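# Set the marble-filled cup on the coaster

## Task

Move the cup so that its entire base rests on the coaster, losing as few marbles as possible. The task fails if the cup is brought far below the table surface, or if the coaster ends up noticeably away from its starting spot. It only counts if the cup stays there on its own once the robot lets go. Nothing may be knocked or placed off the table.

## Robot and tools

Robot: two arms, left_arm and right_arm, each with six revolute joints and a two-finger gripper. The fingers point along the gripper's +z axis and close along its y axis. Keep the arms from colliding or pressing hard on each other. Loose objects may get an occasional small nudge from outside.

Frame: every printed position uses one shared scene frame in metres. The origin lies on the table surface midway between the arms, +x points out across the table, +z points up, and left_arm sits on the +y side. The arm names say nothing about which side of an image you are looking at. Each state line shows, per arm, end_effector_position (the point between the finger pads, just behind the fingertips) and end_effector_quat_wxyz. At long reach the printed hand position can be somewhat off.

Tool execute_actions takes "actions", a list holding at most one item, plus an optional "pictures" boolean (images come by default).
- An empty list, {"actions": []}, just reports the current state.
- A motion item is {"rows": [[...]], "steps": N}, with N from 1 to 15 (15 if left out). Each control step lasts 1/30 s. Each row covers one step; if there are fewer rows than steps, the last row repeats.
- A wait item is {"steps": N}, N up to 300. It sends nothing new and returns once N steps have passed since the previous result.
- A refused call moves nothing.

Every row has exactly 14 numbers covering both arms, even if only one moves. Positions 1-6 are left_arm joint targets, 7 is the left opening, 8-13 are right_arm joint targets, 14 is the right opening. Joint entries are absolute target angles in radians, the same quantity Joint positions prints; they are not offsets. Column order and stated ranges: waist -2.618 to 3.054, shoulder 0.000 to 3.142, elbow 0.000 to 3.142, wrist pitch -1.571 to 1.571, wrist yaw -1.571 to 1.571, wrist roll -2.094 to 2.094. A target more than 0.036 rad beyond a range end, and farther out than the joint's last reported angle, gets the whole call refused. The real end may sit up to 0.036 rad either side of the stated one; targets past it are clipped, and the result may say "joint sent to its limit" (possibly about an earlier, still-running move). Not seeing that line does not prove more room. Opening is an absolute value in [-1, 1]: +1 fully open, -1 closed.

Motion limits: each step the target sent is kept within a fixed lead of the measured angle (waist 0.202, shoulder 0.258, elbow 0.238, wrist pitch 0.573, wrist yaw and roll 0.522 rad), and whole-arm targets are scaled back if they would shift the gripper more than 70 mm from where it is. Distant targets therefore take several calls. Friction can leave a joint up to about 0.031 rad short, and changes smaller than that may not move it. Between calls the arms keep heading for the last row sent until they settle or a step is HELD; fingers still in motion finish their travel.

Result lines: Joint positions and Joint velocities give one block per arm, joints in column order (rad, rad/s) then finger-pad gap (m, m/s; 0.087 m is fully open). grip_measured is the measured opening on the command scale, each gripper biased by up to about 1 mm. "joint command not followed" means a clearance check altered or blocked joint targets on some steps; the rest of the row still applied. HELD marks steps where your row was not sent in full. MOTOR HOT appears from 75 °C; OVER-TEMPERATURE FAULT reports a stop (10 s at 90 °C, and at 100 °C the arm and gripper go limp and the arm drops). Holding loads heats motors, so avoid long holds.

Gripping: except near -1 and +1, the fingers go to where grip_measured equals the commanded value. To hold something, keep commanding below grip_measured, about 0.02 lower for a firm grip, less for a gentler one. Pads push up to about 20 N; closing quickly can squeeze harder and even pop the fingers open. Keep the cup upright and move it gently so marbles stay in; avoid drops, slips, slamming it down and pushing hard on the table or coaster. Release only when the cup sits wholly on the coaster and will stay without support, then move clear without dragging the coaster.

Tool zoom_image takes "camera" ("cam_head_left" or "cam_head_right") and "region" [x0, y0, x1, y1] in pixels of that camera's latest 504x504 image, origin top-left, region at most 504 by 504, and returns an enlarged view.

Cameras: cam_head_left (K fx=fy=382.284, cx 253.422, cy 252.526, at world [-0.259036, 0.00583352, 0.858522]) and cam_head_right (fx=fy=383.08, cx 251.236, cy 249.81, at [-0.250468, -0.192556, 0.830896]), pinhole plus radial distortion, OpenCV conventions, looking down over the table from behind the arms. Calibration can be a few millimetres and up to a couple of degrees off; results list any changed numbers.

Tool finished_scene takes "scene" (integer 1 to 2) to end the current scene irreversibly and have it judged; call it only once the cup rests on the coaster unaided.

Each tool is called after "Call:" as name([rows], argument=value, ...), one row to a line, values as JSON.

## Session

Call:
execute_actions(actions=[])

Scene clock: 0.00 s of 3960.00 s.
left_arm: end_effector_position=(+0.3580, +0.3773, +0.3606) grip_measured=+1.000 end_effector_quat_wxyz=(+0.702, -0.064, +0.706, +0.072) | right_arm: end_effector_position=(+0.0996, -0.0090, +0.1428) grip_measured=+1.000 end_effector_quat_wxyz=(-0.044, +0.132, +0.931, +0.339)
Joint positions: left_arm=[-0.002  1.052  1.054 -0.006 -0.017  0.012  0.087] | right_arm=[ 0.606  1.073  0.8   -0.862 -0.563  0.988  0.087]
Joint velocities: left_arm=[-0.007  0.017  0.002  0.022  0.051  0.037  0.   ] | right_arm=[-0.017  0.007  0.002  0.022 -0.022 -0.066  0.   ]

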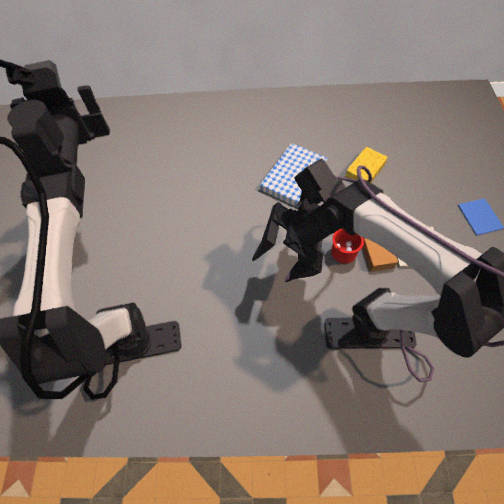

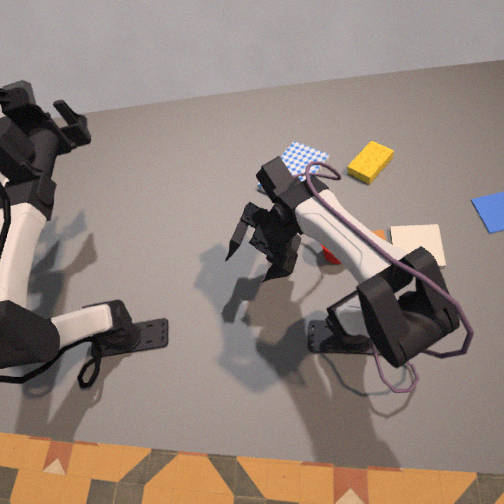

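Move the right arm clear to view.

Call:
execute_actions([
  {"rows":[[0,1.052,1.054,0,-0.017,0.012,1,1.2,0.5,0.75,-1.1,0,0,1]]},
], pictures=false)

Call:
execute_actions([
  {"steps":20},
])

Call:
zoom_image(camera="cam_head_left", region=[310, 190, 478, 300])

Call:
zoom_image(camera="cam_head_right", region=[300, 190, 468, 300])

Scene clock: 2.77 s of 3960.00 s.
left_arm: end_effector_position=(+0.3581, +0.3773, +0.3614) grip_measured=+1.000 end_effector_quat_wxyz=(+0.703, -0.064, +0.704, +0.072) | right_arm: end_effector_position=(+0.0424, -0.0865, +0.1560) grip_measured=+1.000 end_effector_quat_wxyz=(+0.301, -0.488, +0.787, +0.229)
Joint positions: left_arm=[-0.002  1.052  1.054 -0.002 -0.017  0.012  0.087] | right_arm=[ 1.188  0.488  0.77  -1.077 -0.031  0.063  0.087]
Joint velocities: left_arm=[-0.002 -0.032  0.007 -0.051 -0.007 -0.066  0.   ] | right_arm=[ 0.002 -0.017 -0.007 -0.051  0.271 -0.403  0.   ]
Steps of this call (steps 1 to 68: nothing new was sent; steps 69 to 83: all 15 steps of this action). Readings (joint positions):
69: left_arm=[-0.002 1.052 1.054 -0.005 -0.017 0.012] | right_arm=[0.634 1.050 0.797 -0.877 -0.490 0.922]
70: left_arm=[-0.002 1.052 1.054 -0.005 -0.017 0.012] | right_arm=[0.694 0.996 0.786 -0.908 -0.402 0.836]
72: left_arm=[-0.002 1.052 1.054 -0.004 -0.017 0.012] | right_arm=[0.839 0.837 0.771 -0.974 -0.259 0.640]
76: left_arm=[-0.002 1.052 1.054 -0.003 -0.017 0.012] | right_arm=[1.126 0.525 0.770 -1.032 -0.116 0.282]
83: the state above

Scene clock: 3.43 s of 3960.00 s.
left_arm: end_effector_position=(+0.3582, +0.3773, +0.3615) grip_measured=+1.000 end_effector_quat_wxyz=(+0.703, -0.064, +0.704, +0.072) | right_arm: end_effector_position=(+0.0477, -0.0909, +0.1544) grip_measured=+1.000 end_effector_quat_wxyz=(+0.310, -0.507, +0.777, +0.209)
Joint positions: left_arm=[-0.002  1.052  1.054 -0.002 -0.017  0.012  0.087] | right_arm=[ 1.188  0.488  0.77  -1.087 -0.007  0.008  0.087]
Joint velocities: left_arm=[ 0.012  0.012 -0.022 -0.007  0.037 -0.022  0.   ] | right_arm=[ 0.007  0.012 -0.007  0.051 -0.037 -0.051  0.   ]
Steps of this call (steps 1 to 20: the robot went on to your last target). Readings (joint positions):
1: left_arm=[-0.002 1.052 1.054 -0.002 -0.017 0.012] | right_arm=[1.188 0.488 0.770 -1.079 -0.026 0.052]
2: left_arm=[-0.002 1.052 1.054 -0.002 -0.017 0.012] | right_arm=[1.188 0.488 0.770 -1.081 -0.023 0.043]
4: left_arm=[-0.002 1.052 1.054 -0.002 -0.017 0.012] | right_arm=[1.188 0.488 0.770 -1.083 -0.017 0.030]
8: left_arm=[-0.002 1.052 1.054 -0.002 -0.017 0.012] | right_arm=[1.188 0.488 0.770 -1.086 -0.011 0.017]
20: the state above

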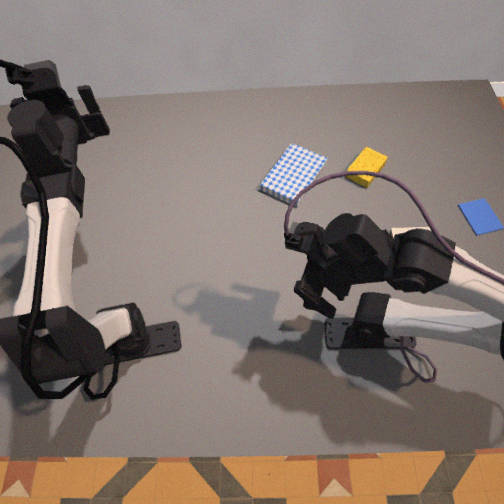

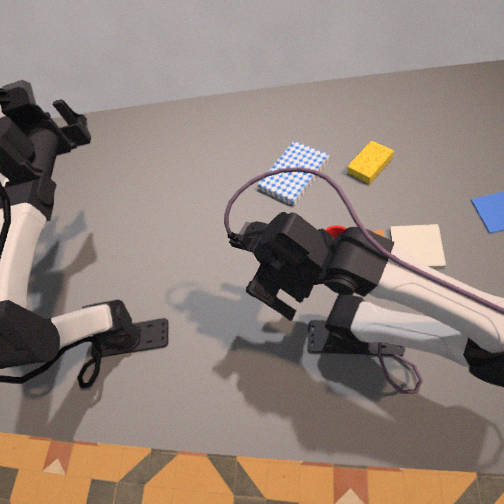

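Region (310, 190, 478, 300) of cam_head_left's 504x504 image, scaled by 3.000, with more detail than that image has; it fills the top 330 rows of this view, and the rest is white.

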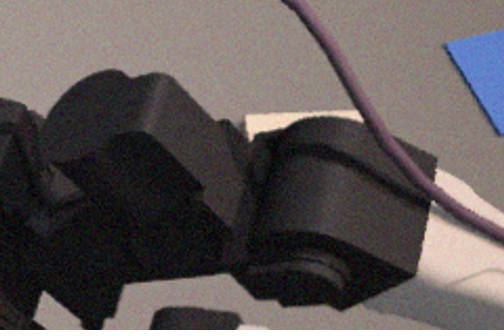

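Region (300, 190, 468, 300) of cam_head_right's 504x504 image, scaled by 3.000, with more detail than that image has; it fills the top 330 rows of this view, and the rest is white.

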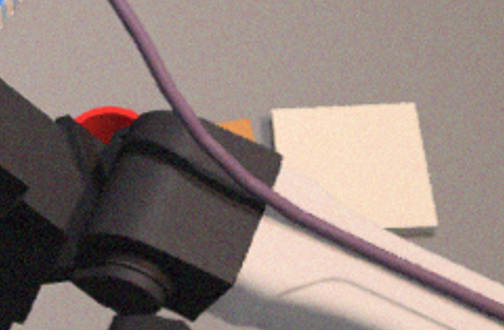

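Call:
execute_actions([
  {"rows":[[0,1.052,1.054,0,-0.017,0.012,1,1.35,0.1,0.5,-0.6,0,0,1],[0,1.052,1.054,0,-0.017,0.012,1,1.35,0.1,0.5,-0.5,0,0,1],[0,1.052,1.054,0,-0.017,0.012,1,1.35,0.1,0.5,-0.4,0,0,1],[0,1.052,1.054,0,-0.017,0.012,1,1.35,0.1,0.5,-0.3,0,0,1],[0,1.052,1.054,0,-0.017,0.012,1,1.35,0.1,0.4,-0.3,0,0,1],[0,1.052,1.054,0,-0.017,0.012,1,1.35,0.1,0.3,-0.3,0,0,1],[0,1.052,1.054,0,-0.017,0.012,1,1.35,0.1,0.15,-0.3,0,0,1]]},
], pictures=false)

Call:
execute_actions([
  {"steps":20},
])

Call:
zoom_image(camera="cam_head_left", region=[310, 190, 478, 300])

Call:
zoom_image(camera="cam_head_right", region=[300, 190, 468, 300])

Scene clock: 7.07 s of 3960.00 s.
left_arm: end_effector_position=(+0.3582, +0.3773, +0.3615) grip_measured=+1.000 end_effector_quat_wxyz=(+0.703, -0.064, +0.704, +0.072) | right_arm: end_effector_position=(+0.0468, -0.0114, +0.0946) grip_measured=+1.000 end_effector_quat_wxyz=(+0.464, -0.492, +0.643, +0.360)
Joint positions: left_arm=[-0.002  1.052  1.054 -0.002 -0.017  0.012  0.087] | right_arm=[ 1.338  0.099  0.147 -0.363 -0.002  0.006  0.087]
Joint velocities: left_arm=[ 0.012  0.027 -0.002  0.051  0.037 -0.022  0.   ] | right_arm=[ 0.002 -0.022 -0.002  0.462  0.007  0.037  0.   ]
Steps of this call (steps 1 to 15: the robot went on to your last target; steps 16 to 90: nothing new was sent; then 0.13 s passed at rest; steps 91 to 105: all 15 steps of this action). Readings (joint positions):
91: left_arm=[-0.002 1.052 1.054 -0.002 -0.017 0.012] | right_arm=[1.216 0.452 0.727 -1.007 0.001 0.007]
92: left_arm=[-0.002 1.052 1.054 -0.002 -0.017 0.012] | right_arm=[1.269 0.373 0.650 -0.894 0.001 0.007]
94: left_arm=[-0.002 1.052 1.054 -0.002 -0.017 0.012] | right_arm=[1.326 0.210 0.539 -0.741 -0.002 0.006]
98: left_arm=[-0.002 1.052 1.054 -0.002 -0.017 0.012] | right_arm=[1.338 0.099 0.343 -0.430 -0.002 0.006]
105: the state above

Scene clock: 7.73 s of 3960.00 s.
left_arm: end_effector_position=(+0.3582, +0.3773, +0.3615) grip_measured=+1.000 end_effector_quat_wxyz=(+0.703, -0.064, +0.704, +0.072) | right_arm: end_effector_position=(+0.0484, -0.0055, +0.1073) grip_measured=+1.000 end_effector_quat_wxyz=(+0.482, -0.481, +0.629, +0.374)
Joint positions: left_arm=[-0.002  1.052  1.054 -0.002 -0.017  0.012  0.087] | right_arm=[ 1.338  0.099  0.147 -0.307 -0.002  0.006  0.087]
Joint velocities: left_arm=[-0.007  0.002 -0.007 -0.007  0.051 -0.022  0.   ] | right_arm=[ 0.017 -0.012  0.007 -0.022  0.022  0.037  0.   ]
Steps of this call (steps 1 to 20: the robot went on to your last target). Readings (joint positions):
1: left_arm=[-0.002 1.052 1.054 -0.002 -0.017 0.012] | right_arm=[1.338 0.099 0.147 -0.349 -0.002 0.006]
2: left_arm=[-0.002 1.052 1.054 -0.002 -0.017 0.012] | right_arm=[1.338 0.099 0.147 -0.340 -0.002 0.006]
4: left_arm=[-0.002 1.052 1.054 -0.002 -0.017 0.012] | right_arm=[1.338 0.099 0.147 -0.327 -0.002 0.006]
8: left_arm=[-0.002 1.052 1.054 -0.002 -0.017 0.012] | right_arm=[1.338 0.099 0.147 -0.314 -0.002 0.006]
20: the state above

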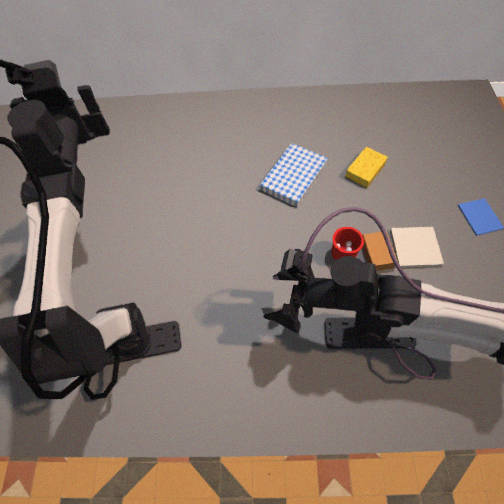

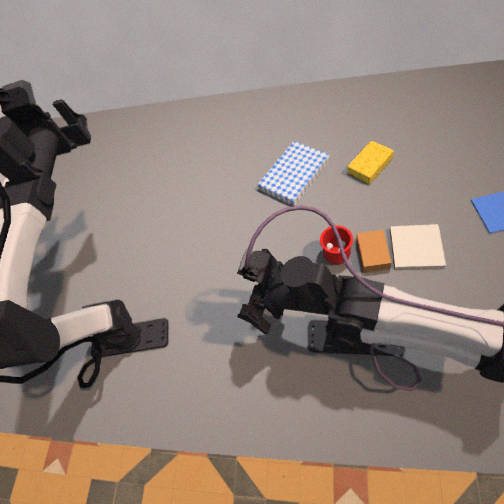

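Region (310, 190, 478, 300) of cam_head_left's 504x504 image, scaled by 3.000, with more detail than that image has; it fills the top 330 rows of this view, and the rest is white.

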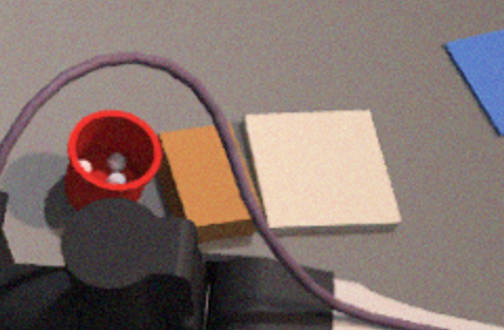

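Region (300, 190, 468, 300) of cam_head_right's 504x504 image, scaled by 3.000, with more detail than that image has; it fills the top 330 rows of this view, and the rest is white.

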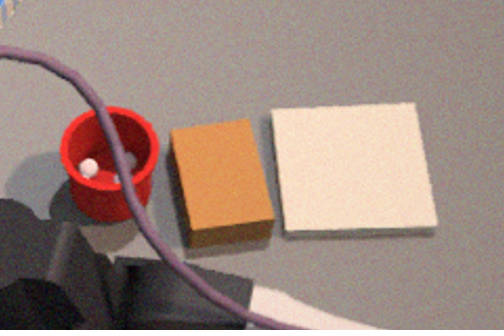

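Call:
execute_actions([
  {"rows":[[0,1.052,1.054,0,-0.017,0.012,1,1.1,0.31,0.62,-1.1,0,0,1]]},
], pictures=false)

Call:
execute_actions([
  {"rows":[[0,1.052,1.054,0,-0.017,0.012,1,0.175,0.31,0.62,-1.1,0,0,1]]},
], pictures=false)

Call:
execute_actions([
  {"rows":[[0,1.052,1.054,0,-0.017,0.012,1,0.175,0.31,0.6,-1.07,0,0,1],[0,1.052,1.054,0,-0.017,0.012,1,0.175,0.31,0.58,-1.04,0,0,1],[0,1.052,1.054,0,-0.017,0.012,1,0.175,0.31,0.55,-1.01,0,0,1],[0,1.052,1.054,0,-0.017,0.012,1,0.175,0.31,0.52,-0.98,0,0,1],[0,1.052,1.054,0,-0.017,0.012,1,0.175,0.31,0.49,-0.95,0,0,1],[0,1.052,1.054,0,-0.017,0.012,1,0.175,0.31,0.46,-0.92,0,0,1],[0,1.052,1.054,0,-0.017,0.012,1,0.175,0.31,0.43,-0.89,0,0,1],[0,1.052,1.054,0,-0.017,0.012,1,0.175,0.31,0.4,-0.86,0,0,1],[0,1.052,1.054,0,-0.017,0.012,1,0.175,0.31,0.37,-0.84,0,0,1],[0,1.052,1.054,0,-0.017,0.012,1,0.175,0.31,0.335,-0.84,0,0,1]]},
], pictures=false)

Call:
execute_actions([
  {"steps":10},
])

Call:
zoom_image(camera="cam_head_left", region=[290, 190, 430, 310])

Call:
zoom_image(camera="cam_head_right", region=[280, 190, 420, 310])

Scene clock: 20.17 s of 3960.00 s.
left_arm: end_effector_position=(+0.3582, +0.3773, +0.3615) grip_measured=+1.000 end_effector_quat_wxyz=(+0.703, -0.064, +0.704, +0.072) | right_arm: end_effector_position=(+0.0550, -0.1050, +0.1269) grip_measured=+1.000 end_effector_quat_wxyz=(+0.348, -0.469, +0.784, +0.210)
Joint positions: left_arm=[-0.002  1.052  1.054 -0.002 -0.017  0.012  0.087] | right_arm=[ 1.11   0.298  0.618 -1.053  0.001  0.005  0.087]
Joint velocities: left_arm=[-0.007 -0.002 -0.002 -0.139 -0.066 -0.007  0.   ] | right_arm=[-0.002 -0.002 -0.027 -0.271 -0.007 -0.037  0.   ]
Steps of this call (steps 1 to 15: the robot went on to your last target; steps 16 to 90: nothing new was sent; then 8.93 s passed at rest; steps 91 to 105: all 15 steps of this action). Readings (joint positions):
91: left_arm=[-0.002 1.052 1.054 -0.002 -0.017 0.012] | right_arm=[1.306 0.128 0.190 -0.397 -0.012 0.005]
92: left_arm=[-0.002 1.052 1.054 -0.002 -0.017 0.012] | right_arm=[1.234 0.194 0.263 -0.520 -0.012 0.005]
94: left_arm=[-0.002 1.052 1.054 -0.002 -0.017 0.012] | right_arm=[1.133 0.281 0.415 -0.733 -0.001 0.005]
98: left_arm=[-0.002 1.052 1.054 -0.002 -0.017 0.012] | right_arm=[1.110 0.298 0.608 -0.919 0.001 0.005]
105: the state above

Scene clock: 20.67 s of 3960.00 s.
left_arm: end_effector_position=(+0.3582, +0.3773, +0.3615) grip_measured=+1.000 end_effector_quat_wxyz=(+0.703, -0.064, +0.704, +0.072) | right_arm: end_effector_position=(+0.1209, -0.2064, +0.1222) grip_measured=+1.000 end_effector_quat_wxyz=(+0.391, -0.073, +0.917, +0.032)
Joint positions: left_arm=[-0.002  1.052  1.054 -0.002 -0.017  0.012  0.087] | right_arm=[ 0.19   0.298  0.618 -1.084  0.002  0.003  0.087]
Joint velocities: left_arm=[ 0.002  0.022 -0.017 -0.037 -0.037  0.037  0.   ] | right_arm=[-0.154 -0.007 -0.027 -0.125 -0.007  0.022  0.   ]
Steps of this call (steps 1 to 15: all 15 steps of this action). Readings (joint positions):
1: left_arm=[-0.002 1.052 1.054 -0.002 -0.017 0.012] | right_arm=[1.076 0.298 0.618 -1.061 -0.007 0.003]
2: left_arm=[-0.002 1.052 1.054 -0.002 -0.017 0.012] | right_arm=[1.002 0.298 0.618 -1.066 -0.007 0.003]
4: left_arm=[-0.002 1.052 1.054 -0.002 -0.017 0.012] | right_arm=[0.853 0.298 0.618 -1.073 -0.005 0.003]
8: left_arm=[-0.002 1.052 1.054 -0.002 -0.017 0.012] | right_arm=[0.556 0.298 0.618 -1.079 -0.003 0.003]
15: the state above

Scene clock: 21.17 s of 3960.00 s.
left_arm: end_effector_position=(+0.3582, +0.3773, +0.3615) grip_measured=+1.000 end_effector_quat_wxyz=(+0.703, -0.064, +0.704, +0.072) | right_arm: end_effector_position=(+0.1345, -0.2046, +0.0511) grip_measured=+1.000 end_effector_quat_wxyz=(+0.360, -0.072, +0.930, +0.028)
Joint positions: left_arm=[-0.002  1.052  1.054 -0.002 -0.017  0.012  0.087] | right_arm=[ 0.186  0.298  0.35  -0.884  0.002  0.003  0.087]
Joint velocities: left_arm=[ 0.007 -0.012 -0.007  0.022  0.066 -0.037  0.   ] | right_arm=[-0.002  0.012  0.012  0.198 -0.007  0.051  0.   ]
Steps of this call (steps 1 to 15: all 15 steps of this action). Readings (joint positions):
1: left_arm=[-0.002 1.052 1.054 -0.002 -0.017 0.012] | right_arm=[0.186 0.298 0.618 -1.083 0.002 0.003]
2: left_arm=[-0.002 1.052 1.054 -0.002 -0.017 0.012] | right_arm=[0.186 0.298 0.616 -1.079 0.002 0.003]
4: left_arm=[-0.002 1.052 1.054 -0.002 -0.017 0.012] | right_arm=[0.186 0.298 0.593 -1.045 0.002 0.003]
8: left_arm=[-0.002 1.052 1.054 -0.002 -0.017 0.012] | right_arm=[0.186 0.298 0.478 -0.957 0.002 0.003]
15: the state above

Scene clock: 21.50 s of 3960.00 s.
left_arm: end_effector_position=(+0.3582, +0.3773, +0.3615) grip_measured=+1.000 end_effector_quat_wxyz=(+0.703, -0.064, +0.704, +0.072) | right_arm: end_effector_position=(+0.1417, -0.2035, +0.0560) grip_measured=+1.000 end_effector_quat_wxyz=(+0.376, -0.072, +0.923, +0.030)
Joint positions: left_arm=[-0.002  1.052  1.054 -0.002 -0.017  0.012  0.087] | right_arm=[ 0.186  0.298  0.35  -0.85   0.002  0.003  0.087]
Joint velocities: left_arm=[ 0.002  0.012 -0.002 -0.037  0.007 -0.037  0.   ] | right_arm=[-0.002 -0.012  0.002 -0.022 -0.022  0.066  0.   ]
Steps of this call (steps 1 to 10: the robot went on to your last target). Readings (joint positions):
1: left_arm=[-0.002 1.052 1.054 -0.002 -0.017 0.012] | right_arm=[0.186 0.298 0.350 -0.876 0.002 0.003]
2: left_arm=[-0.002 1.052 1.054 -0.002 -0.017 0.012] | right_arm=[0.186 0.298 0.350 -0.869 0.002 0.003]
4: left_arm=[-0.002 1.052 1.054 -0.002 -0.017 0.012] | right_arm=[0.186 0.298 0.350 -0.860 0.002 0.003]
8: left_arm=[-0.002 1.052 1.054 -0.002 -0.017 0.012] | right_arm=[0.186 0.298 0.350 -0.852 0.002 0.003]
10: the state above

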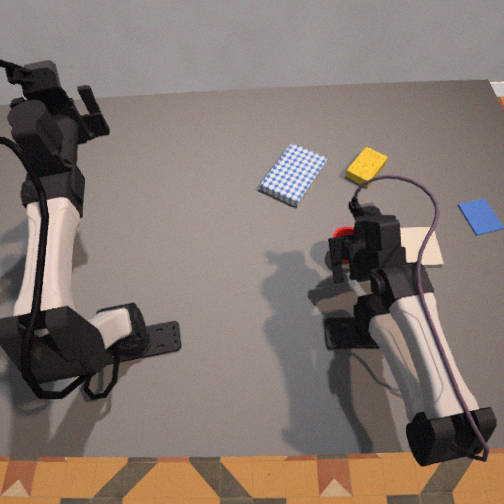

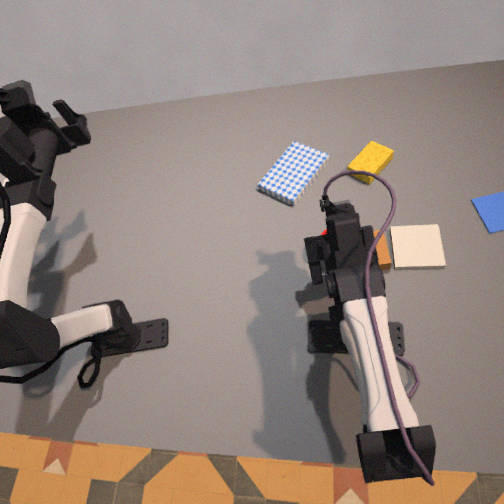

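Region (290, 190, 430, 310) of cam_head_left's 504x504 image, scaled by 3.600, with more detail than that image has; it fills the top 432 rows of this view, and the rest is white.

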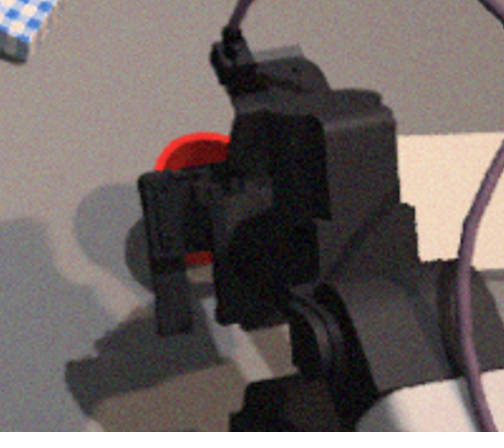

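Region (280, 190, 420, 310) of cam_head_right's 504x504 image, scaled by 3.600, with more detail than that image has; it fills the top 432 rows of this view, and the rest is white.

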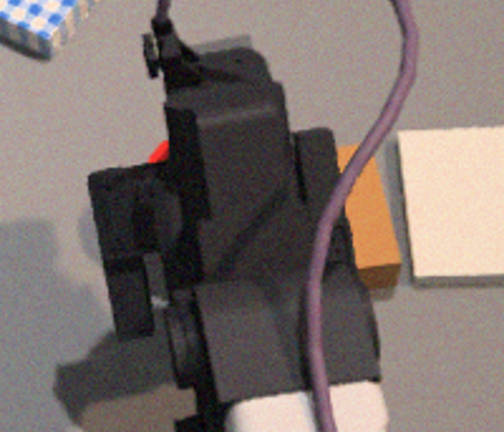

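Call:
execute_actions([
  {"rows":[[0,1.052,1.054,0,-0.017,0.012,1,0.17,0.32,0.35,-0.81,0,0,1],[0,1.052,1.054,0,-0.017,0.012,1,0.165,0.335,0.35,-0.785,0,0,1],[0,1.052,1.054,0,-0.017,0.012,1,0.165,0.35,0.35,-0.765,0,0,1],[0,1.052,1.054,0,-0.017,0.012,1,0.165,0.365,0.35,-0.75,0,0,1],[0,1.052,1.054,0,-0.017,0.012,1,0.165,0.38,0.35,-0.735,0,0,1],[0,1.052,1.054,0,-0.017,0.012,1,0.165,0.395,0.35,-0.72,0,0,1],[0,1.052,1.054,0,-0.017,0.012,1,0.165,0.41,0.35,-0.705,0,0,1],[0,1.052,1.054,0,-0.017,0.012,1,0.165,0.425,0.35,-0.69,0,0,1],[0,1.052,1.054,0,-0.017,0.012,1,0.165,0.44,0.35,-0.675,0,0,1],[0,1.052,1.054,0,-0.017,0.012,1,0.165,0.455,0.35,-0.66,0,0,1],[0,1.052,1.054,0,-0.017,0.012,1,0.165,0.47,0.35,-0.645,0,0,1],[0,1.052,1.054,0,-0.017,0.012,1,0.165,0.485,0.35,-0.63,0,0,1],[0,1.052,1.054,0,-0.017,0.012,1,0.165,0.5,0.35,-0.615,0,0,1],[0,1.052,1.054,0,-0.017,0.012,1,0.165,0.515,0.355,-0.6,0,0,1],[0,1.052,1.054,0,-0.017,0.012,1,0.165,0.53,0.36,-0.585,0,0,1]]},
], pictures=false)

Call:
execute_actions([
  {"rows":[[0,1.052,1.054,0,-0.017,0.012,1,0.165,0.545,0.36,-0.57,0,0,1],[0,1.052,1.054,0,-0.017,0.012,1,0.165,0.56,0.362,-0.555,0,0,1],[0,1.052,1.054,0,-0.017,0.012,1,0.165,0.575,0.364,-0.54,0,0,1],[0,1.052,1.054,0,-0.017,0.012,1,0.165,0.59,0.366,-0.525,0,0,1],[0,1.052,1.054,0,-0.017,0.012,1,0.165,0.605,0.368,-0.51,0,0,1],[0,1.052,1.054,0,-0.017,0.012,1,0.165,0.62,0.37,-0.497,0,0,1],[0,1.052,1.054,0,-0.017,0.012,1,0.165,0.635,0.372,-0.484,0,0,1],[0,1.052,1.054,0,-0.017,0.012,1,0.165,0.65,0.374,-0.471,0,0,1],[0,1.052,1.054,0,-0.017,0.012,1,0.165,0.665,0.376,-0.458,0,0,1],[0,1.052,1.054,0,-0.017,0.012,1,0.165,0.68,0.378,-0.445,0,0,1],[0,1.052,1.054,0,-0.017,0.012,1,0.165,0.695,0.38,-0.433,0,0,1],[0,1.052,1.054,0,-0.017,0.012,1,0.165,0.71,0.382,-0.425,0,0,1],[0,1.052,1.054,0,-0.017,0.012,1,0.165,0.725,0.384,-0.422,0,0,1],[0,1.052,1.054,0,-0.017,0.012,1,0.165,0.74,0.385,-0.422,0,0,1],[0,1.052,1.054,0,-0.017,0.012,1,0.165,0.755,0.385,-0.422,0,0,1]]},
], pictures=false)

Call:
execute_actions([
  {"steps":10},
])

Call:
zoom_image(camera="cam_head_left", region=[290, 190, 430, 310])

Scene clock: 29.70 s of 3960.00 s.
left_arm: end_effector_position=(+0.3582, +0.3773, +0.3615) grip_measured=+1.000 end_effector_quat_wxyz=(+0.703, -0.064, +0.704, +0.072) | right_arm: end_effector_position=(+0.1718, -0.2003, +0.0574) grip_measured=+1.000 end_effector_quat_wxyz=(+0.382, -0.067, +0.921, +0.028)
Joint positions: left_arm=[-0.002  1.052  1.054 -0.002 -0.017  0.012  0.087] | right_arm=[ 0.177  0.482  0.35  -0.653  0.002  0.003  0.087]
Joint velocities: left_arm=[-0.007  0.012  0.007 -0.051  0.007  0.022  0.   ] | right_arm=[ 0.007  0.432 -0.007  0.359 -0.022 -0.081  0.   ]
Steps of this call (steps 1 to 30: the robot went on to your last target; steps 31 to 90: nothing new was sent; then 4.70 s passed at rest; steps 91 to 105: all 15 steps of this action). Readings (joint positions):
91: left_arm=[-0.002 1.052 1.054 -0.002 -0.017 0.012] | right_arm=[0.186 0.298 0.350 -0.844 0.002 0.003]
92: left_arm=[-0.002 1.052 1.054 -0.002 -0.017 0.012] | right_arm=[0.185 0.300 0.350 -0.836 0.002 0.003]
94: left_arm=[-0.002 1.052 1.054 -0.002 -0.017 0.012] | right_arm=[0.179 0.316 0.350 -0.811 0.002 0.003]
98: left_arm=[-0.002 1.052 1.054 -0.002 -0.017 0.012] | right_arm=[0.177 0.377 0.350 -0.755 0.002 0.003]
105: the state above

Scene clock: 30.20 s of 3960.00 s.
left_arm: end_effector_position=(+0.3582, +0.3773, +0.3615) grip_measured=+1.000 end_effector_quat_wxyz=(+0.703, -0.064, +0.704, +0.072) | right_arm: end_effector_position=(+0.1995, -0.1961, +0.0472) grip_measured=+1.000 end_effector_quat_wxyz=(+0.370, -0.068, +0.926, +0.028)
Joint positions: left_arm=[-0.002  1.052  1.054 -0.002 -0.017  0.012  0.087] | right_arm=[ 0.177  0.707  0.354 -0.456  0.002  0.003  0.087]
Joint velocities: left_arm=[-0.007 -0.017  0.017  0.066 -0.095 -0.007  0.   ] | right_arm=[ 0.007  0.462  0.085  0.081 -0.081 -0.037  0.   ]
Steps of this call (steps 1 to 15: all 15 steps of this action). Readings (joint positions):
1: left_arm=[-0.002 1.052 1.054 -0.002 -0.017 0.012] | right_arm=[0.177 0.497 0.350 -0.638 0.002 0.003]
2: left_arm=[-0.002 1.052 1.054 -0.002 -0.017 0.012] | right_arm=[0.177 0.512 0.350 -0.623 0.002 0.003]
4: left_arm=[-0.002 1.052 1.054 -0.002 -0.017 0.012] | right_arm=[0.177 0.542 0.350 -0.594 0.002 0.003]
8: left_arm=[-0.002 1.052 1.054 -0.002 -0.017 0.012] | right_arm=[0.177 0.602 0.350 -0.535 0.002 0.003]
15: the state above

Scene clock: 30.53 s of 3960.00 s.
left_arm: end_effector_position=(+0.3582, +0.3773, +0.3615) grip_measured=+1.000 end_effector_quat_wxyz=(+0.703, -0.064, +0.704, +0.072) | right_arm: end_effector_position=(+0.2047, -0.1953, +0.0486) grip_measured=+1.000 end_effector_quat_wxyz=(+0.374, -0.068, +0.925, +0.028)
Joint positions: left_arm=[-0.002  1.052  1.054 -0.002 -0.017  0.012  0.087] | right_arm=[ 0.177  0.733  0.361 -0.431  0.002  0.003  0.087]
Joint velocities: left_arm=[-0.012 -0.012  0.007  0.007  0.022 -0.022  0.   ] | right_arm=[-0.012  0.002 -0.007 -0.007 -0.022  0.022  0.   ]
Steps of this call (steps 1 to 10: the robot went on to your last target). Readings (joint positions):
1: left_arm=[-0.002 1.052 1.054 -0.002 -0.017 0.012] | right_arm=[0.177 0.720 0.357 -0.451 0.002 0.003]
2: left_arm=[-0.002 1.052 1.054 -0.002 -0.017 0.012] | right_arm=[0.177 0.728 0.358 -0.446 0.002 0.003]
4: left_arm=[-0.002 1.052 1.054 -0.002 -0.017 0.012] | right_arm=[0.177 0.733 0.360 -0.440 0.002 0.003]
8: left_arm=[-0.002 1.052 1.054 -0.002 -0.017 0.012] | right_arm=[0.177 0.733 0.361 -0.433 0.002 0.003]
10: the state above

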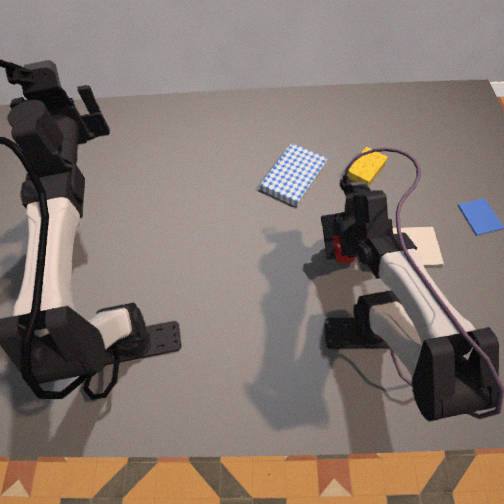

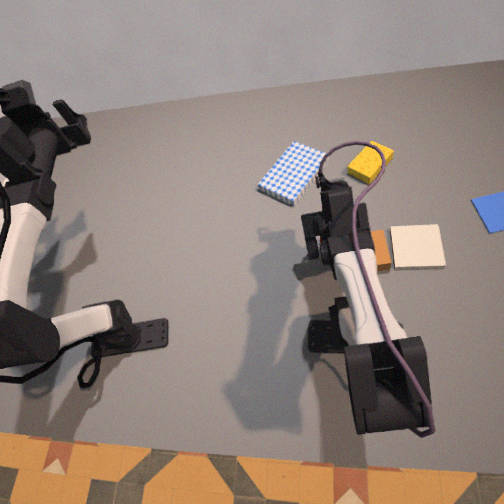

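Region (290, 190, 430, 310) of cam_head_left's 504x504 image, scaled by 3.600, with more detail than that image has; it fills the top 432 rows of this view, and the rest is white.

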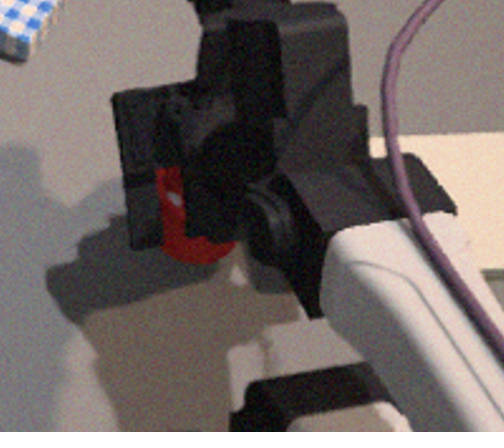

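Call:
execute_actions([
  {"rows":[[0,1.052,1.054,0,-0.017,0.012,1,0.165,0.755,0.385,-0.422,0,0,0.9],[0,1.052,1.054,0,-0.017,0.012,1,0.165,0.755,0.385,-0.422,0,0,0.85],[0,1.052,1.054,0,-0.017,0.012,1,0.165,0.755,0.385,-0.422,0,0,0.8],[0,1.052,1.054,0,-0.017,0.012,1,0.165,0.755,0.385,-0.422,0,0,0.76],[0,1.052,1.054,0,-0.017,0.012,1,0.165,0.755,0.385,-0.422,0,0,0.72],[0,1.052,1.054,0,-0.017,0.012,1,0.165,0.755,0.385,-0.422,0,0,0.68],[0,1.052,1.054,0,-0.017,0.012,1,0.165,0.755,0.385,-0.422,0,0,0.65],[0,1.052,1.054,0,-0.017,0.012,1,0.165,0.755,0.385,-0.422,0,0,0.62],[0,1.052,1.054,0,-0.017,0.012,1,0.165,0.755,0.385,-0.422,0,0,0.59],[0,1.052,1.054,0,-0.017,0.012,1,0.165,0.755,0.385,-0.422,0,0,0.56],[0,1.052,1.054,0,-0.017,0.012,1,0.165,0.755,0.385,-0.422,0,0,0.53],[0,1.052,1.054,0,-0.017,0.012,1,0.165,0.755,0.385,-0.422,0,0,0.5],[0,1.052,1.054,0,-0.017,0.012,1,0.165,0.755,0.385,-0.422,0,0,0.47]]},
], pictures=false)

Scene clock: 34.10 s of 3960.00 s.
left_arm: end_effector_position=(+0.3582, +0.3773, +0.3615) grip_measured=+1.000 end_effector_quat_wxyz=(+0.703, -0.064, +0.704, +0.072) | right_arm: end_effector_position=(+0.2053, -0.1952, +0.0490) grip_measured=+0.628 end_effector_quat_wxyz=(+0.375, -0.068, +0.924, +0.028)
Joint positions: left_arm=[-0.002  1.052  1.054 -0.002 -0.017  0.012  0.087] | right_arm=[ 0.177  0.733  0.361 -0.428  0.002  0.003  0.071]
Joint velocities: left_arm=[ 0.012  0.002  0.007  0.095 -0.007  0.007  0.   ] | right_arm=[-0.002 -0.002 -0.007 -0.007 -0.11  -0.022  0.   ]
Steps of this call (steps 1 to 30: the robot went on to your last target; steps 31 to 90: nothing new was sent; then 0.07 s passed at rest; steps 91 to 105: all 15 steps of this action). Readings (joint positions):
91: left_arm=[-0.002 1.052 1.054 -0.002 -0.017 0.012] | right_arm=[0.177 0.733 0.361 -0.429 0.002 0.003]
92: left_arm=[-0.002 1.052 1.054 -0.002 -0.017 0.012] | right_arm=[0.177 0.733 0.361 -0.428 0.002 0.003]
94: left_arm=[-0.002 1.052 1.054 -0.002 -0.017 0.012] | right_arm=[0.177 0.733 0.361 -0.428 0.002 0.003]
98: left_arm=[-0.002 1.052 1.054 -0.002 -0.017 0.012] | right_arm=[0.177 0.733 0.361 -0.428 0.002 0.003]
105: the state above

Call:
execute_actions([
  {"rows":[[0,1.052,1.054,0,-0.017,0.012,1,0.165,0.74,0.395,-0.46,0,0,0.59],[0,1.052,1.054,0,-0.017,0.012,1,0.165,0.74,0.41,-0.49,0,0,0.59],[0,1.052,1.054,0,-0.017,0.012,1,0.165,0.74,0.428,-0.515,0,0,0.59],[0,1.052,1.054,0,-0.017,0.012,1,0.165,0.74,0.446,-0.535,0,0,0.59],[0,1.052,1.054,0,-0.017,0.012,1,0.165,0.74,0.465,-0.555,0,0,0.59],[0,1.052,1.054,0,-0.017,0.012,1,0.165,0.74,0.484,-0.575,0,0,0.59],[0,1.052,1.054,0,-0.017,0.012,1,0.165,0.74,0.503,-0.595,0,0,0.59],[0,1.052,1.054,0,-0.017,0.012,1,0.165,0.74,0.522,-0.615,0,0,0.59],[0,1.052,1.054,0,-0.017,0.012,1,0.165,0.74,0.541,-0.635,0,0,0.59],[0,1.052,1.054,0,-0.017,0.012,1,0.165,0.74,0.56,-0.655,0,0,0.59],[0,1.052,1.054,0,-0.017,0.012,1,0.165,0.74,0.579,-0.675,0,0,0.59],[0,1.052,1.054,0,-0.017,0.012,1,0.165,0.74,0.598,-0.695,0,0,0.59],[0,1.052,1.054,0,-0.017,0.012,1,0.165,0.74,0.617,-0.705,0,0,0.59],[0,1.052,1.054,0,-0.017,0.012,1,0.165,0.74,0.635,-0.705,0,0,0.59],[0,1.052,1.054,0,-0.017,0.012,1,0.165,0.75,0.65,-0.705,0,0,0.59]]},
], pictures=false)

Call:
execute_actions([
  {"rows":[[0,1.052,1.054,0,-0.017,0.012,1,0.155,0.76,0.653,-0.69,0,0,0.59],[0,1.052,1.054,0,-0.017,0.012,1,0.14,0.77,0.656,-0.675,0,0,0.59],[0,1.052,1.054,0,-0.017,0.012,1,0.12,0.78,0.659,-0.66,0,0,0.59],[0,1.052,1.054,0,-0.017,0.012,1,0.095,0.79,0.662,-0.65,0,0,0.59],[0,1.052,1.054,0,-0.017,0.012,1,0.07,0.8,0.665,-0.64,0,0,0.59],[0,1.052,1.054,0,-0.017,0.012,1,0.04,0.81,0.668,-0.632,0,0,0.59],[0,1.052,1.054,0,-0.017,0.012,1,0.01,0.82,0.671,-0.625,0,0,0.59],[0,1.052,1.054,0,-0.017,0.012,1,-0.02,0.83,0.674,-0.618,0,0,0.59],[0,1.052,1.054,0,-0.017,0.012,1,-0.05,0.84,0.677,-0.611,0,0,0.59],[0,1.052,1.054,0,-0.017,0.012,1,-0.08,0.85,0.68,-0.604,0,0,0.59],[0,1.052,1.054,0,-0.017,0.012,1,-0.11,0.86,0.683,-0.597,0,0,0.59],[0,1.052,1.054,0,-0.017,0.012,1,-0.14,0.87,0.686,-0.59,0,0,0.59],[0,1.052,1.054,0,-0.017,0.012,1,-0.17,0.88,0.689,-0.583,0,0,0.59],[0,1.052,1.054,0,-0.017,0.012,1,-0.2,0.89,0.692,-0.576,0,0,0.59],[0,1.052,1.054,0,-0.017,0.012,1,-0.23,0.9,0.695,-0.569,0,0,0.59]]},
], pictures=false)

Call:
execute_actions([
  {"rows":[[0,1.052,1.054,0,-0.017,0.012,1,-0.26,0.91,0.699,-0.562,0,0,0.59],[0,1.052,1.054,0,-0.017,0.012,1,-0.29,0.92,0.703,-0.555,0,0,0.59],[0,1.052,1.054,0,-0.017,0.012,1,-0.32,0.93,0.707,-0.548,0,0,0.59],[0,1.052,1.054,0,-0.017,0.012,1,-0.35,0.94,0.711,-0.541,0,0,0.59],[0,1.052,1.054,0,-0.017,0.012,1,-0.38,0.95,0.715,-0.534,0,0,0.59],[0,1.052,1.054,0,-0.017,0.012,1,-0.41,0.96,0.719,-0.527,0,0,0.59],[0,1.052,1.054,0,-0.017,0.012,1,-0.44,0.97,0.723,-0.52,0,0,0.59],[0,1.052,1.054,0,-0.017,0.012,1,-0.47,0.98,0.727,-0.513,0,0,0.59],[0,1.052,1.054,0,-0.017,0.012,1,-0.5,0.99,0.731,-0.506,0,0,0.59],[0,1.052,1.054,0,-0.017,0.012,1,-0.525,1.0,0.735,-0.5,0,0,0.59],[0,1.052,1.054,0,-0.017,0.012,1,-0.55,1.01,0.738,-0.5,0,0,0.59],[0,1.052,1.054,0,-0.017,0.012,1,-0.57,1.02,0.74,-0.5,0,0,0.59],[0,1.052,1.054,0,-0.017,0.012,1,-0.58,1.03,0.74,-0.5,0,0,0.59],[0,1.052,1.054,0,-0.017,0.012,1,-0.588,1.03,0.72,-0.49,0,0,0.59],[0,1.052,1.054,0,-0.017,0.012,1,-0.588,1.03,0.7,-0.47,0,0,0.59]]},
], pictures=false)

Call:
execute_actions([
  {"rows":[[0,1.052,1.054,0,-0.017,0.012,1,-0.588,1.032,0.688,-0.45,0,0,0.59],[0,1.052,1.054,0,-0.017,0.012,1,-0.588,1.034,0.676,-0.435,0,0,0.59],[0,1.052,1.054,0,-0.017,0.012,1,-0.588,1.037,0.664,-0.42,0,0,0.59],[0,1.052,1.054,0,-0.017,0.012,1,-0.588,1.04,0.652,-0.405,0,0,0.59],[0,1.052,1.054,0,-0.017,0.012,1,-0.588,1.042,0.64,-0.39,0,0,0.59],[0,1.052,1.054,0,-0.017,0.012,1,-0.588,1.045,0.628,-0.375,0,0,0.59],[0,1.052,1.054,0,-0.017,0.012,1,-0.588,1.048,0.616,-0.36,0,0,0.59],[0,1.052,1.054,0,-0.017,0.012,1,-0.588,1.05,0.604,-0.345,0,0,0.59],[0,1.052,1.054,0,-0.017,0.012,1,-0.588,1.053,0.592,-0.33,0,0,0.59],[0,1.052,1.054,0,-0.017,0.012,1,-0.588,1.056,0.58,-0.315,0,0,0.59],[0,1.052,1.054,0,-0.017,0.012,1,-0.588,1.059,0.568,-0.3,0,0,0.59],[0,1.052,1.054,0,-0.017,0.012,1,-0.588,1.062,0.556,-0.285,0,0,0.59],[0,1.052,1.054,0,-0.017,0.012,1,-0.588,1.065,0.544,-0.28,0,0,0.59],[0,1.052,1.054,0,-0.017,0.012,1,-0.588,1.068,0.532,-0.28,0,0,0.59],[0,1.052,1.054,0,-0.017,0.012,1,-0.588,1.07,0.52,-0.28,0,0,0.59]]},
], pictures=false)

Call:
execute_actions([
  {"steps":10},
])

Call:
zoom_image(camera="cam_head_left", region=[340, 180, 504, 310])

Scene clock: 46.13 s of 3960.00 s.
left_arm: end_effector_position=(+0.3582, +0.3773, +0.3615) grip_measured=+1.000 end_effector_quat_wxyz=(+0.703, -0.064, +0.704, +0.072) | right_arm: end_effector_position=(+0.2084, -0.1948, +0.1101) grip_measured=+0.628 end_effector_quat_wxyz=(+0.380, -0.067, +0.922, +0.028)
Joint positions: left_arm=[-0.002  1.052  1.054 -0.002 -0.017  0.012  0.087] | right_arm=[ 0.177  0.733  0.597 -0.654  0.002  0.003  0.071]
Joint velocities: left_arm=[-0.002 -0.007  0.002  0.007  0.022  0.007  0.   ] | right_arm=[-0.007  0.002  0.496 -0.286 -0.007 -0.051 -0.001]
Steps of this call (steps 1 to 15: the robot went on to your last target; steps 16 to 90: nothing new was sent; then 8.53 s passed at rest; steps 91 to 105: all 15 steps of this action). Readings (joint positions):
91: left_arm=[-0.002 1.052 1.054 -0.002 -0.017 0.012] | right_arm=[0.177 0.733 0.362 -0.430 0.002 0.003]
92: left_arm=[-0.002 1.052 1.054 -0.002 -0.017 0.012] | right_arm=[0.177 0.733 0.367 -0.441 0.002 0.003]
94: left_arm=[-0.002 1.052 1.054 -0.002 -0.017 0.012] | right_arm=[0.177 0.733 0.388 -0.474 0.002 0.003]
98: left_arm=[-0.002 1.052 1.054 -0.002 -0.017 0.012] | right_arm=[0.177 0.733 0.462 -0.542 0.002 0.003]
105: the state above

Scene clock: 46.63 s of 3960.00 s.
left_arm: end_effector_position=(+0.3582, +0.3773, +0.3615) grip_measured=+1.000 end_effector_quat_wxyz=(+0.703, -0.064, +0.704, +0.072) | right_arm: end_effector_position=(+0.2276, -0.2749, +0.1148) grip_measured=+0.628 end_effector_quat_wxyz=(+0.370, +0.093, +0.924, -0.035)
Joint positions: left_arm=[-0.002  1.052  1.054 -0.002 -0.017  0.012  0.087] | right_arm=[-0.171  0.862  0.663 -0.61  -0.002  0.003  0.071]
Joint velocities: left_arm=[-0.002  0.012  0.012  0.022  0.007 -0.022  0.   ] | right_arm=[-0.833  0.271  0.1    0.271  0.022  0.007 -0.001]
Steps of this call (steps 1 to 15: all 15 steps of this action). Readings (joint positions):
1: left_arm=[-0.002 1.052 1.054 -0.002 -0.017 0.012] | right_arm=[0.175 0.733 0.612 -0.660 0.001 0.003]
2: left_arm=[-0.002 1.052 1.054 -0.002 -0.017 0.012] | right_arm=[0.169 0.733 0.623 -0.660 0.001 0.003]
4: left_arm=[-0.002 1.052 1.054 -0.002 -0.017 0.012] | right_arm=[0.141 0.742 0.637 -0.659 -0.000 0.003]
8: left_arm=[-0.002 1.052 1.054 -0.002 -0.017 0.012] | right_arm=[0.039 0.789 0.645 -0.645 -0.002 0.003]
15: the state above

Scene clock: 47.13 s of 3960.00 s.
left_arm: end_effector_position=(+0.3582, +0.3773, +0.3615) grip_measured=+1.000 end_effector_quat_wxyz=(+0.703, -0.064, +0.704, +0.072) | right_arm: end_effector_position=(+0.2160, -0.3815, +0.1148) grip_measured=+0.628 end_effector_quat_wxyz=(+0.357, +0.275, +0.886, -0.110)
Joint positions: left_arm=[-0.002  1.052  1.054 -0.002 -0.017  0.012  0.087] | right_arm=[-0.57   1.005  0.713 -0.513  0.001  0.003  0.071]
Joint velocities: left_arm=[ 0.002 -0.017 -0.002  0.066  0.007  0.051  0.   ] | right_arm=[-0.217  0.144  0.007  0.051 -0.007 -0.037 -0.001]
Steps of this call (steps 1 to 15: all 15 steps of this action). Readings (joint positions):
1: left_arm=[-0.002 1.052 1.054 -0.002 -0.017 0.012] | right_arm=[-0.201 0.872 0.666 -0.603 -0.001 0.003]
2: left_arm=[-0.002 1.052 1.054 -0.002 -0.017 0.012] | right_arm=[-0.231 0.881 0.670 -0.596 -0.001 0.003]
4: left_arm=[-0.002 1.052 1.054 -0.002 -0.017 0.012] | right_arm=[-0.291 0.901 0.678 -0.582 -0.001 0.003]
8: left_arm=[-0.002 1.052 1.054 -0.002 -0.017 0.012] | right_arm=[-0.411 0.941 0.694 -0.554 -0.001 0.003]
15: the state above

Scene clock: 47.63 s of 3960.00 s.
left_arm: end_effector_position=(+0.3582, +0.3773, +0.3615) grip_measured=+1.000 end_effector_quat_wxyz=(+0.703, -0.064, +0.704, +0.072) | right_arm: end_effector_position=(+0.2159, -0.3838, +0.0723) grip_measured=+0.628 end_effector_quat_wxyz=(+0.356, +0.278, +0.886, -0.111)
Joint positions: left_arm=[-0.002  1.052  1.054 -0.002 -0.017  0.012  0.087] | right_arm=[-0.577  1.044  0.562 -0.326  0.001  0.003  0.071]
Joint velocities: left_arm=[-0.002  0.002  0.002 -0.037 -0.037 -0.051  0.   ] | right_arm=[ 0.002  0.066 -0.325  0.154 -0.081  0.081 -0.   ]
Steps of this call (steps 1 to 15: all 15 steps of this action). Readings (joint positions):
1: left_arm=[-0.002 1.052 1.054 -0.002 -0.017 0.012] | right_arm=[-0.576 1.009 0.713 -0.506 0.001 0.003]
2: left_arm=[-0.002 1.052 1.054 -0.002 -0.017 0.012] | right_arm=[-0.577 1.011 0.711 -0.494 0.001 0.003]
4: left_arm=[-0.002 1.052 1.054 -0.002 -0.017 0.012] | right_arm=[-0.577 1.012 0.697 -0.465 0.001 0.003]
8: left_arm=[-0.002 1.052 1.054 -0.002 -0.017 0.012] | right_arm=[-0.577 1.017 0.650 -0.411 0.001 0.003]
15: the state above

Scene clock: 47.97 s of 3960.00 s.
left_arm: end_effector_position=(+0.3582, +0.3773, +0.3615) grip_measured=+1.000 end_effector_quat_wxyz=(+0.703, -0.064, +0.704, +0.072) | right_arm: end_effector_position=(+0.2150, -0.3831, +0.0655) grip_measured=+0.628 end_effector_quat_wxyz=(+0.354, +0.278, +0.886, -0.110)
Joint positions: left_arm=[-0.002  1.052  1.054 -0.002 -0.017  0.012  0.087] | right_arm=[-0.577  1.05   0.539 -0.298  0.001  0.003  0.071]
Joint velocities: left_arm=[-0.012 -0.012  0.017 -0.007  0.022  0.037  0.   ] | right_arm=[ 0.002 -0.002  0.012 -0.022  0.037 -0.007  0.   ]
Steps of this call (steps 1 to 10: the robot went on to your last target). Readings (joint positions):
1: left_arm=[-0.002 1.052 1.054 -0.002 -0.017 0.012] | right_arm=[-0.577 1.046 0.552 -0.320 0.001 0.003]
2: left_arm=[-0.002 1.052 1.054 -0.002 -0.017 0.012] | right_arm=[-0.577 1.048 0.545 -0.317 0.001 0.003]
4: left_arm=[-0.002 1.052 1.054 -0.002 -0.017 0.012] | right_arm=[-0.577 1.050 0.539 -0.314 0.001 0.003]
8: left_arm=[-0.002 1.052 1.054 -0.002 -0.017 0.012] | right_arm=[-0.577 1.050 0.539 -0.301 0.001 0.003]
10: the state above

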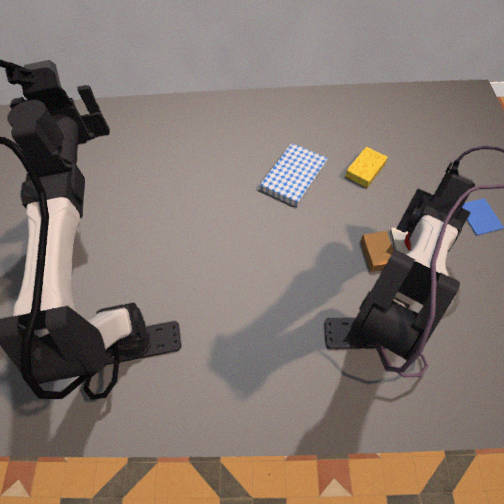

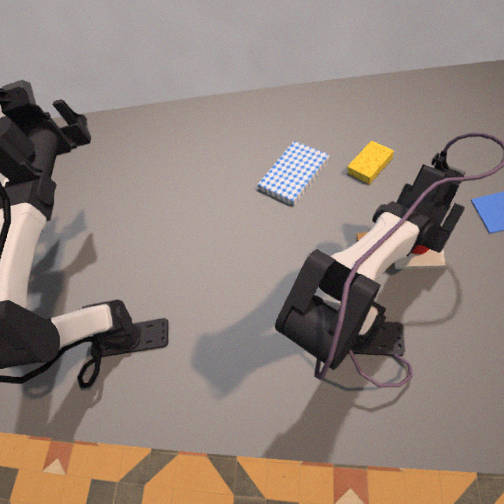

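Region (340, 180, 504, 310) of cam_head_left's 504x504 image, scaled by 3.073, with more detail than that image has; it fills the top 400 rows of this view, and the rest is white.

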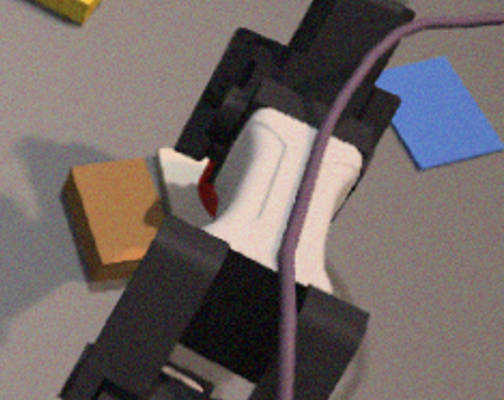

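Well centred. Lower the last few mm.

Call:
execute_actions([
  {"rows":[[0,1.052,1.054,0,-0.017,0.012,1,-0.588,1.07,0.515,-0.27,0,0,0.59],[0,1.052,1.054,0,-0.017,0.012,1,-0.588,1.07,0.51,-0.265,0,0,0.59],[0,1.052,1.054,0,-0.017,0.012,1,-0.588,1.07,0.505,-0.26,0,0,0.59],[0,1.052,1.054,0,-0.017,0.012,1,-0.588,1.07,0.5,-0.255,0,0,0.59],[0,1.052,1.054,0,-0.017,0.012,1,-0.588,1.07,0.495,-0.25,0,0,0.59],[0,1.052,1.054,0,-0.017,0.012,1,-0.588,1.07,0.49,-0.25,0,0,0.59],[0,1.052,1.054,0,-0.017,0.012,1,-0.588,1.07,0.485,-0.25,0,0,0.59]]},
], pictures=false)

Scene clock: 50.50 s of 3960.00 s.
left_arm: end_effector_position=(+0.3582, +0.3773, +0.3615) grip_measured=+1.000 end_effector_quat_wxyz=(+0.703, -0.064, +0.704, +0.072) | right_arm: end_effector_position=(+0.2172, -0.3846, +0.0626) grip_measured=+0.628 end_effector_quat_wxyz=(+0.364, +0.277, +0.882, -0.113)
Joint positions: left_arm=[-0.002  1.052  1.054 -0.002 -0.017  0.012  0.087] | right_arm=[-0.577  1.05   0.514 -0.253  0.001  0.003  0.071]
Joint velocities: left_arm=[ 0.002  0.007 -0.007  0.095 -0.037 -0.037  0.   ] | right_arm=[ 0.007 -0.002 -0.007  0.037 -0.022  0.037 -0.001]
Steps of this call (steps 1 to 30: the robot went on to your last target; steps 31 to 61: nothing new was sent; steps 62 to 76: all 15 steps of this action). Readings (joint positions):
62: left_arm=[-0.002 1.052 1.054 -0.002 -0.017 0.012] | right_arm=[-0.577 1.050 0.539 -0.293 0.001 0.003]
63: left_arm=[-0.002 1.052 1.054 -0.002 -0.017 0.012] | right_arm=[-0.577 1.050 0.539 -0.291 0.001 0.003]
65: left_arm=[-0.002 1.052 1.054 -0.002 -0.017 0.012] | right_arm=[-0.577 1.050 0.536 -0.282 0.001 0.003]
69: left_arm=[-0.002 1.052 1.054 -0.002 -0.017 0.012] | right_arm=[-0.577 1.050 0.518 -0.262 0.001 0.003]
76: the state above

Contact (+13 mm as before). Release and retreat.

Call:
execute_actions([
  {"rows":[[0,1.052,1.054,0,-0.017,0.012,1,-0.588,1.05,0.51,-0.25,0,0,0.66],[0,1.052,1.054,0,-0.017,0.012,1,-0.588,1.05,0.51,-0.25,0,0,0.75],[0,1.052,1.054,0,-0.017,0.012,1,-0.588,1.05,0.51,-0.25,0,0,0.87],[0,1.052,1.054,0,-0.017,0.012,1,-0.588,1.05,0.51,-0.25,0,0,1]],"steps":12},
], pictures=false)

Call:
execute_actions([
  {"rows":[[0,1.052,1.054,0,-0.017,0.012,1,-0.588,1.02,0.545,-0.31,0,0,1],[0,1.052,1.054,0,-0.017,0.012,1,-0.588,0.995,0.56,-0.36,0,0,1],[0,1.052,1.054,0,-0.017,0.012,1,-0.588,0.97,0.575,-0.41,0,0,1],[0,1.052,1.054,0,-0.017,0.012,1,-0.588,0.945,0.59,-0.45,0,0,1],[0,1.052,1.054,0,-0.017,0.012,1,-0.588,0.92,0.605,-0.49,0,0,1],[0,1.052,1.054,0,-0.017,0.012,1,-0.588,0.895,0.62,-0.53,0,0,1],[0,1.052,1.054,0,-0.017,0.012,1,-0.588,0.87,0.635,-0.57,0,0,1],[0,1.052,1.054,0,-0.017,0.012,1,-0.588,0.845,0.65,-0.61,0,0,1],[0,1.052,1.054,0,-0.017,0.012,1,-0.588,0.82,0.665,-0.65,0,0,1],[0,1.052,1.054,0,-0.017,0.012,1,-0.588,0.795,0.68,-0.69,0,0,1],[0,1.052,1.054,0,-0.017,0.012,1,-0.588,0.77,0.695,-0.72,0,0,1],[0,1.052,1.054,0,-0.017,0.012,1,-0.588,0.745,0.71,-0.72,0,0,1],[0,1.052,1.054,0,-0.017,0.012,1,-0.588,0.72,0.725,-0.72,0,0,1]]},
], pictures=false)

Call:
execute_actions([
  {"rows":[[0,1.052,1.054,0,-0.017,0.012,1,0.2,0.72,0.725,-0.72,0,0,1]]},
])

Scene clock: 55.73 s of 3960.00 s.
left_arm: end_effector_position=(+0.3582, +0.3773, +0.3615) grip_measured=+1.000 end_effector_quat_wxyz=(+0.703, -0.064, +0.704, +0.072) | right_arm: end_effector_position=(+0.2173, -0.3847, +0.0626) grip_measured=+1.000 end_effector_quat_wxyz=(+0.364, +0.277, +0.882, -0.113)
Joint positions: left_arm=[-0.002  1.052  1.054 -0.002 -0.017  0.012  0.087] | right_arm=[-0.577  1.05   0.514 -0.252  0.001  0.003  0.087]
Joint velocities: left_arm=[-0.007 -0.002 -0.007  0.022  0.022 -0.11   0.   ] | right_arm=[-0.012  0.012 -0.002 -0.051 -0.022 -0.022  0.   ]
Steps of this call (steps 1 to 15: the robot went on to your last target; steps 16 to 90: nothing new was sent; then 1.83 s passed at rest; steps 91 to 102: all 12 steps of this action). Readings (joint positions):
91: left_arm=[-0.002 1.052 1.054 -0.002 -0.017 0.012] | right_arm=[-0.577 1.050 0.514 -0.252 0.001 0.003]
92: left_arm=[-0.002 1.052 1.054 -0.002 -0.017 0.012] | right_arm=[-0.577 1.050 0.514 -0.252 0.001 0.003]
94: left_arm=[-0.002 1.052 1.054 -0.002 -0.017 0.012] | right_arm=[-0.577 1.050 0.514 -0.252 0.001 0.003]
98: left_arm=[-0.002 1.052 1.054 -0.002 -0.017 0.012] | right_arm=[-0.577 1.050 0.514 -0.252 0.001 0.003]
102: the state above

Scene clock: 56.23 s of 3960.00 s.
left_arm: end_effector_position=(+0.3582, +0.3773, +0.3615) grip_measured=+1.000 end_effector_quat_wxyz=(+0.703, -0.064, +0.704, +0.072) | right_arm: end_effector_position=(+0.1873, -0.3640, +0.1517) grip_measured=+1.000 end_effector_quat_wxyz=(+0.409, +0.270, +0.862, -0.127)
Joint positions: left_arm=[-0.002  1.052  1.054 -0.002 -0.017  0.012  0.087] | right_arm=[-0.577  0.744  0.702 -0.643  0.001  0.003  0.087]
Joint velocities: left_arm=[-0.002 -0.002  0.002  0.037 -0.037 -0.066  0.   ] | right_arm=[-0.002 -0.398  0.247 -0.3    0.051  0.007  0.   ]
Steps of this call (steps 1 to 15: all 15 steps of this action). Readings (joint positions):
1: left_arm=[-0.002 1.052 1.054 -0.002 -0.017 0.012] | right_arm=[-0.577 1.050 0.515 -0.258 0.001 0.003]
2: left_arm=[-0.002 1.052 1.054 -0.002 -0.017 0.012] | right_arm=[-0.577 1.047 0.520 -0.275 0.001 0.003]
4: left_arm=[-0.002 1.052 1.054 -0.002 -0.017 0.012] | right_arm=[-0.577 1.017 0.536 -0.331 0.001 0.003]
8: left_arm=[-0.002 1.052 1.054 -0.002 -0.017 0.012] | right_arm=[-0.577 0.912 0.599 -0.459 0.001 0.003]
15: the state above

Scene clock: 56.73 s of 3960.00 s.
left_arm: end_effector_position=(+0.3582, +0.3773, +0.3615) grip_measured=+1.000 end_effector_quat_wxyz=(+0.703, -0.064, +0.704, +0.072) | right_arm: end_effector_position=(+0.2161, -0.1895, +0.1487) grip_measured=+1.000 end_effector_quat_wxyz=(+0.410, -0.073, +0.908, +0.037)
Joint positions: left_arm=[-0.002  1.052  1.054 -0.002 -0.017  0.012  0.087] | right_arm=[ 0.19   0.731  0.711 -0.702 -0.005  0.004  0.087]
Joint velocities: left_arm=[ 0.002  0.007 -0.002  0.022 -0.022 -0.051  0.   ] | right_arm=[-0.012  0.007  0.012 -0.007  0.007 -0.037  0.   ]
Steps of this call (steps 1 to 15: all 15 steps of this action). Readings (joint positions):
1: left_arm=[-0.002 1.052 1.054 -0.002 -0.017 0.012] | right_arm=[-0.544 0.735 0.708 -0.651 0.014 0.004]
2: left_arm=[-0.002 1.052 1.054 -0.002 -0.017 0.012] | right_arm=[-0.473 0.731 0.711 -0.657 0.014 0.004]
4: left_arm=[-0.002 1.052 1.054 -0.002 -0.017 0.012] | right_arm=[-0.324 0.731 0.711 -0.671 0.010 0.004]
8: left_arm=[-0.002 1.052 1.054 -0.002 -0.017 0.012] | right_arm=[-0.026 0.731 0.711 -0.689 0.005 0.004]
15: the state above

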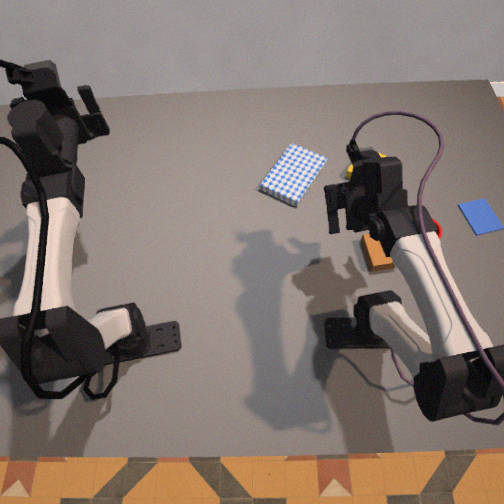

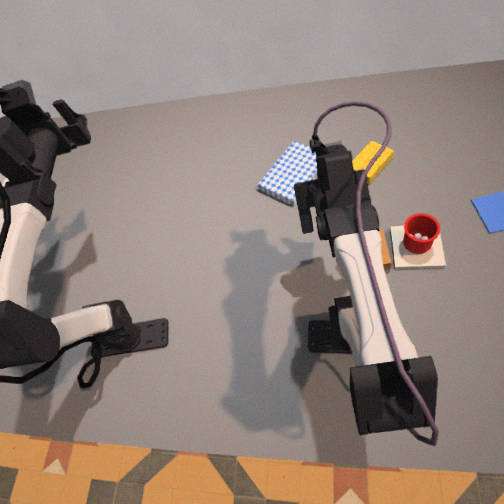

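Call:
finished_scene(scene=2)

The scene is finished: the task was done.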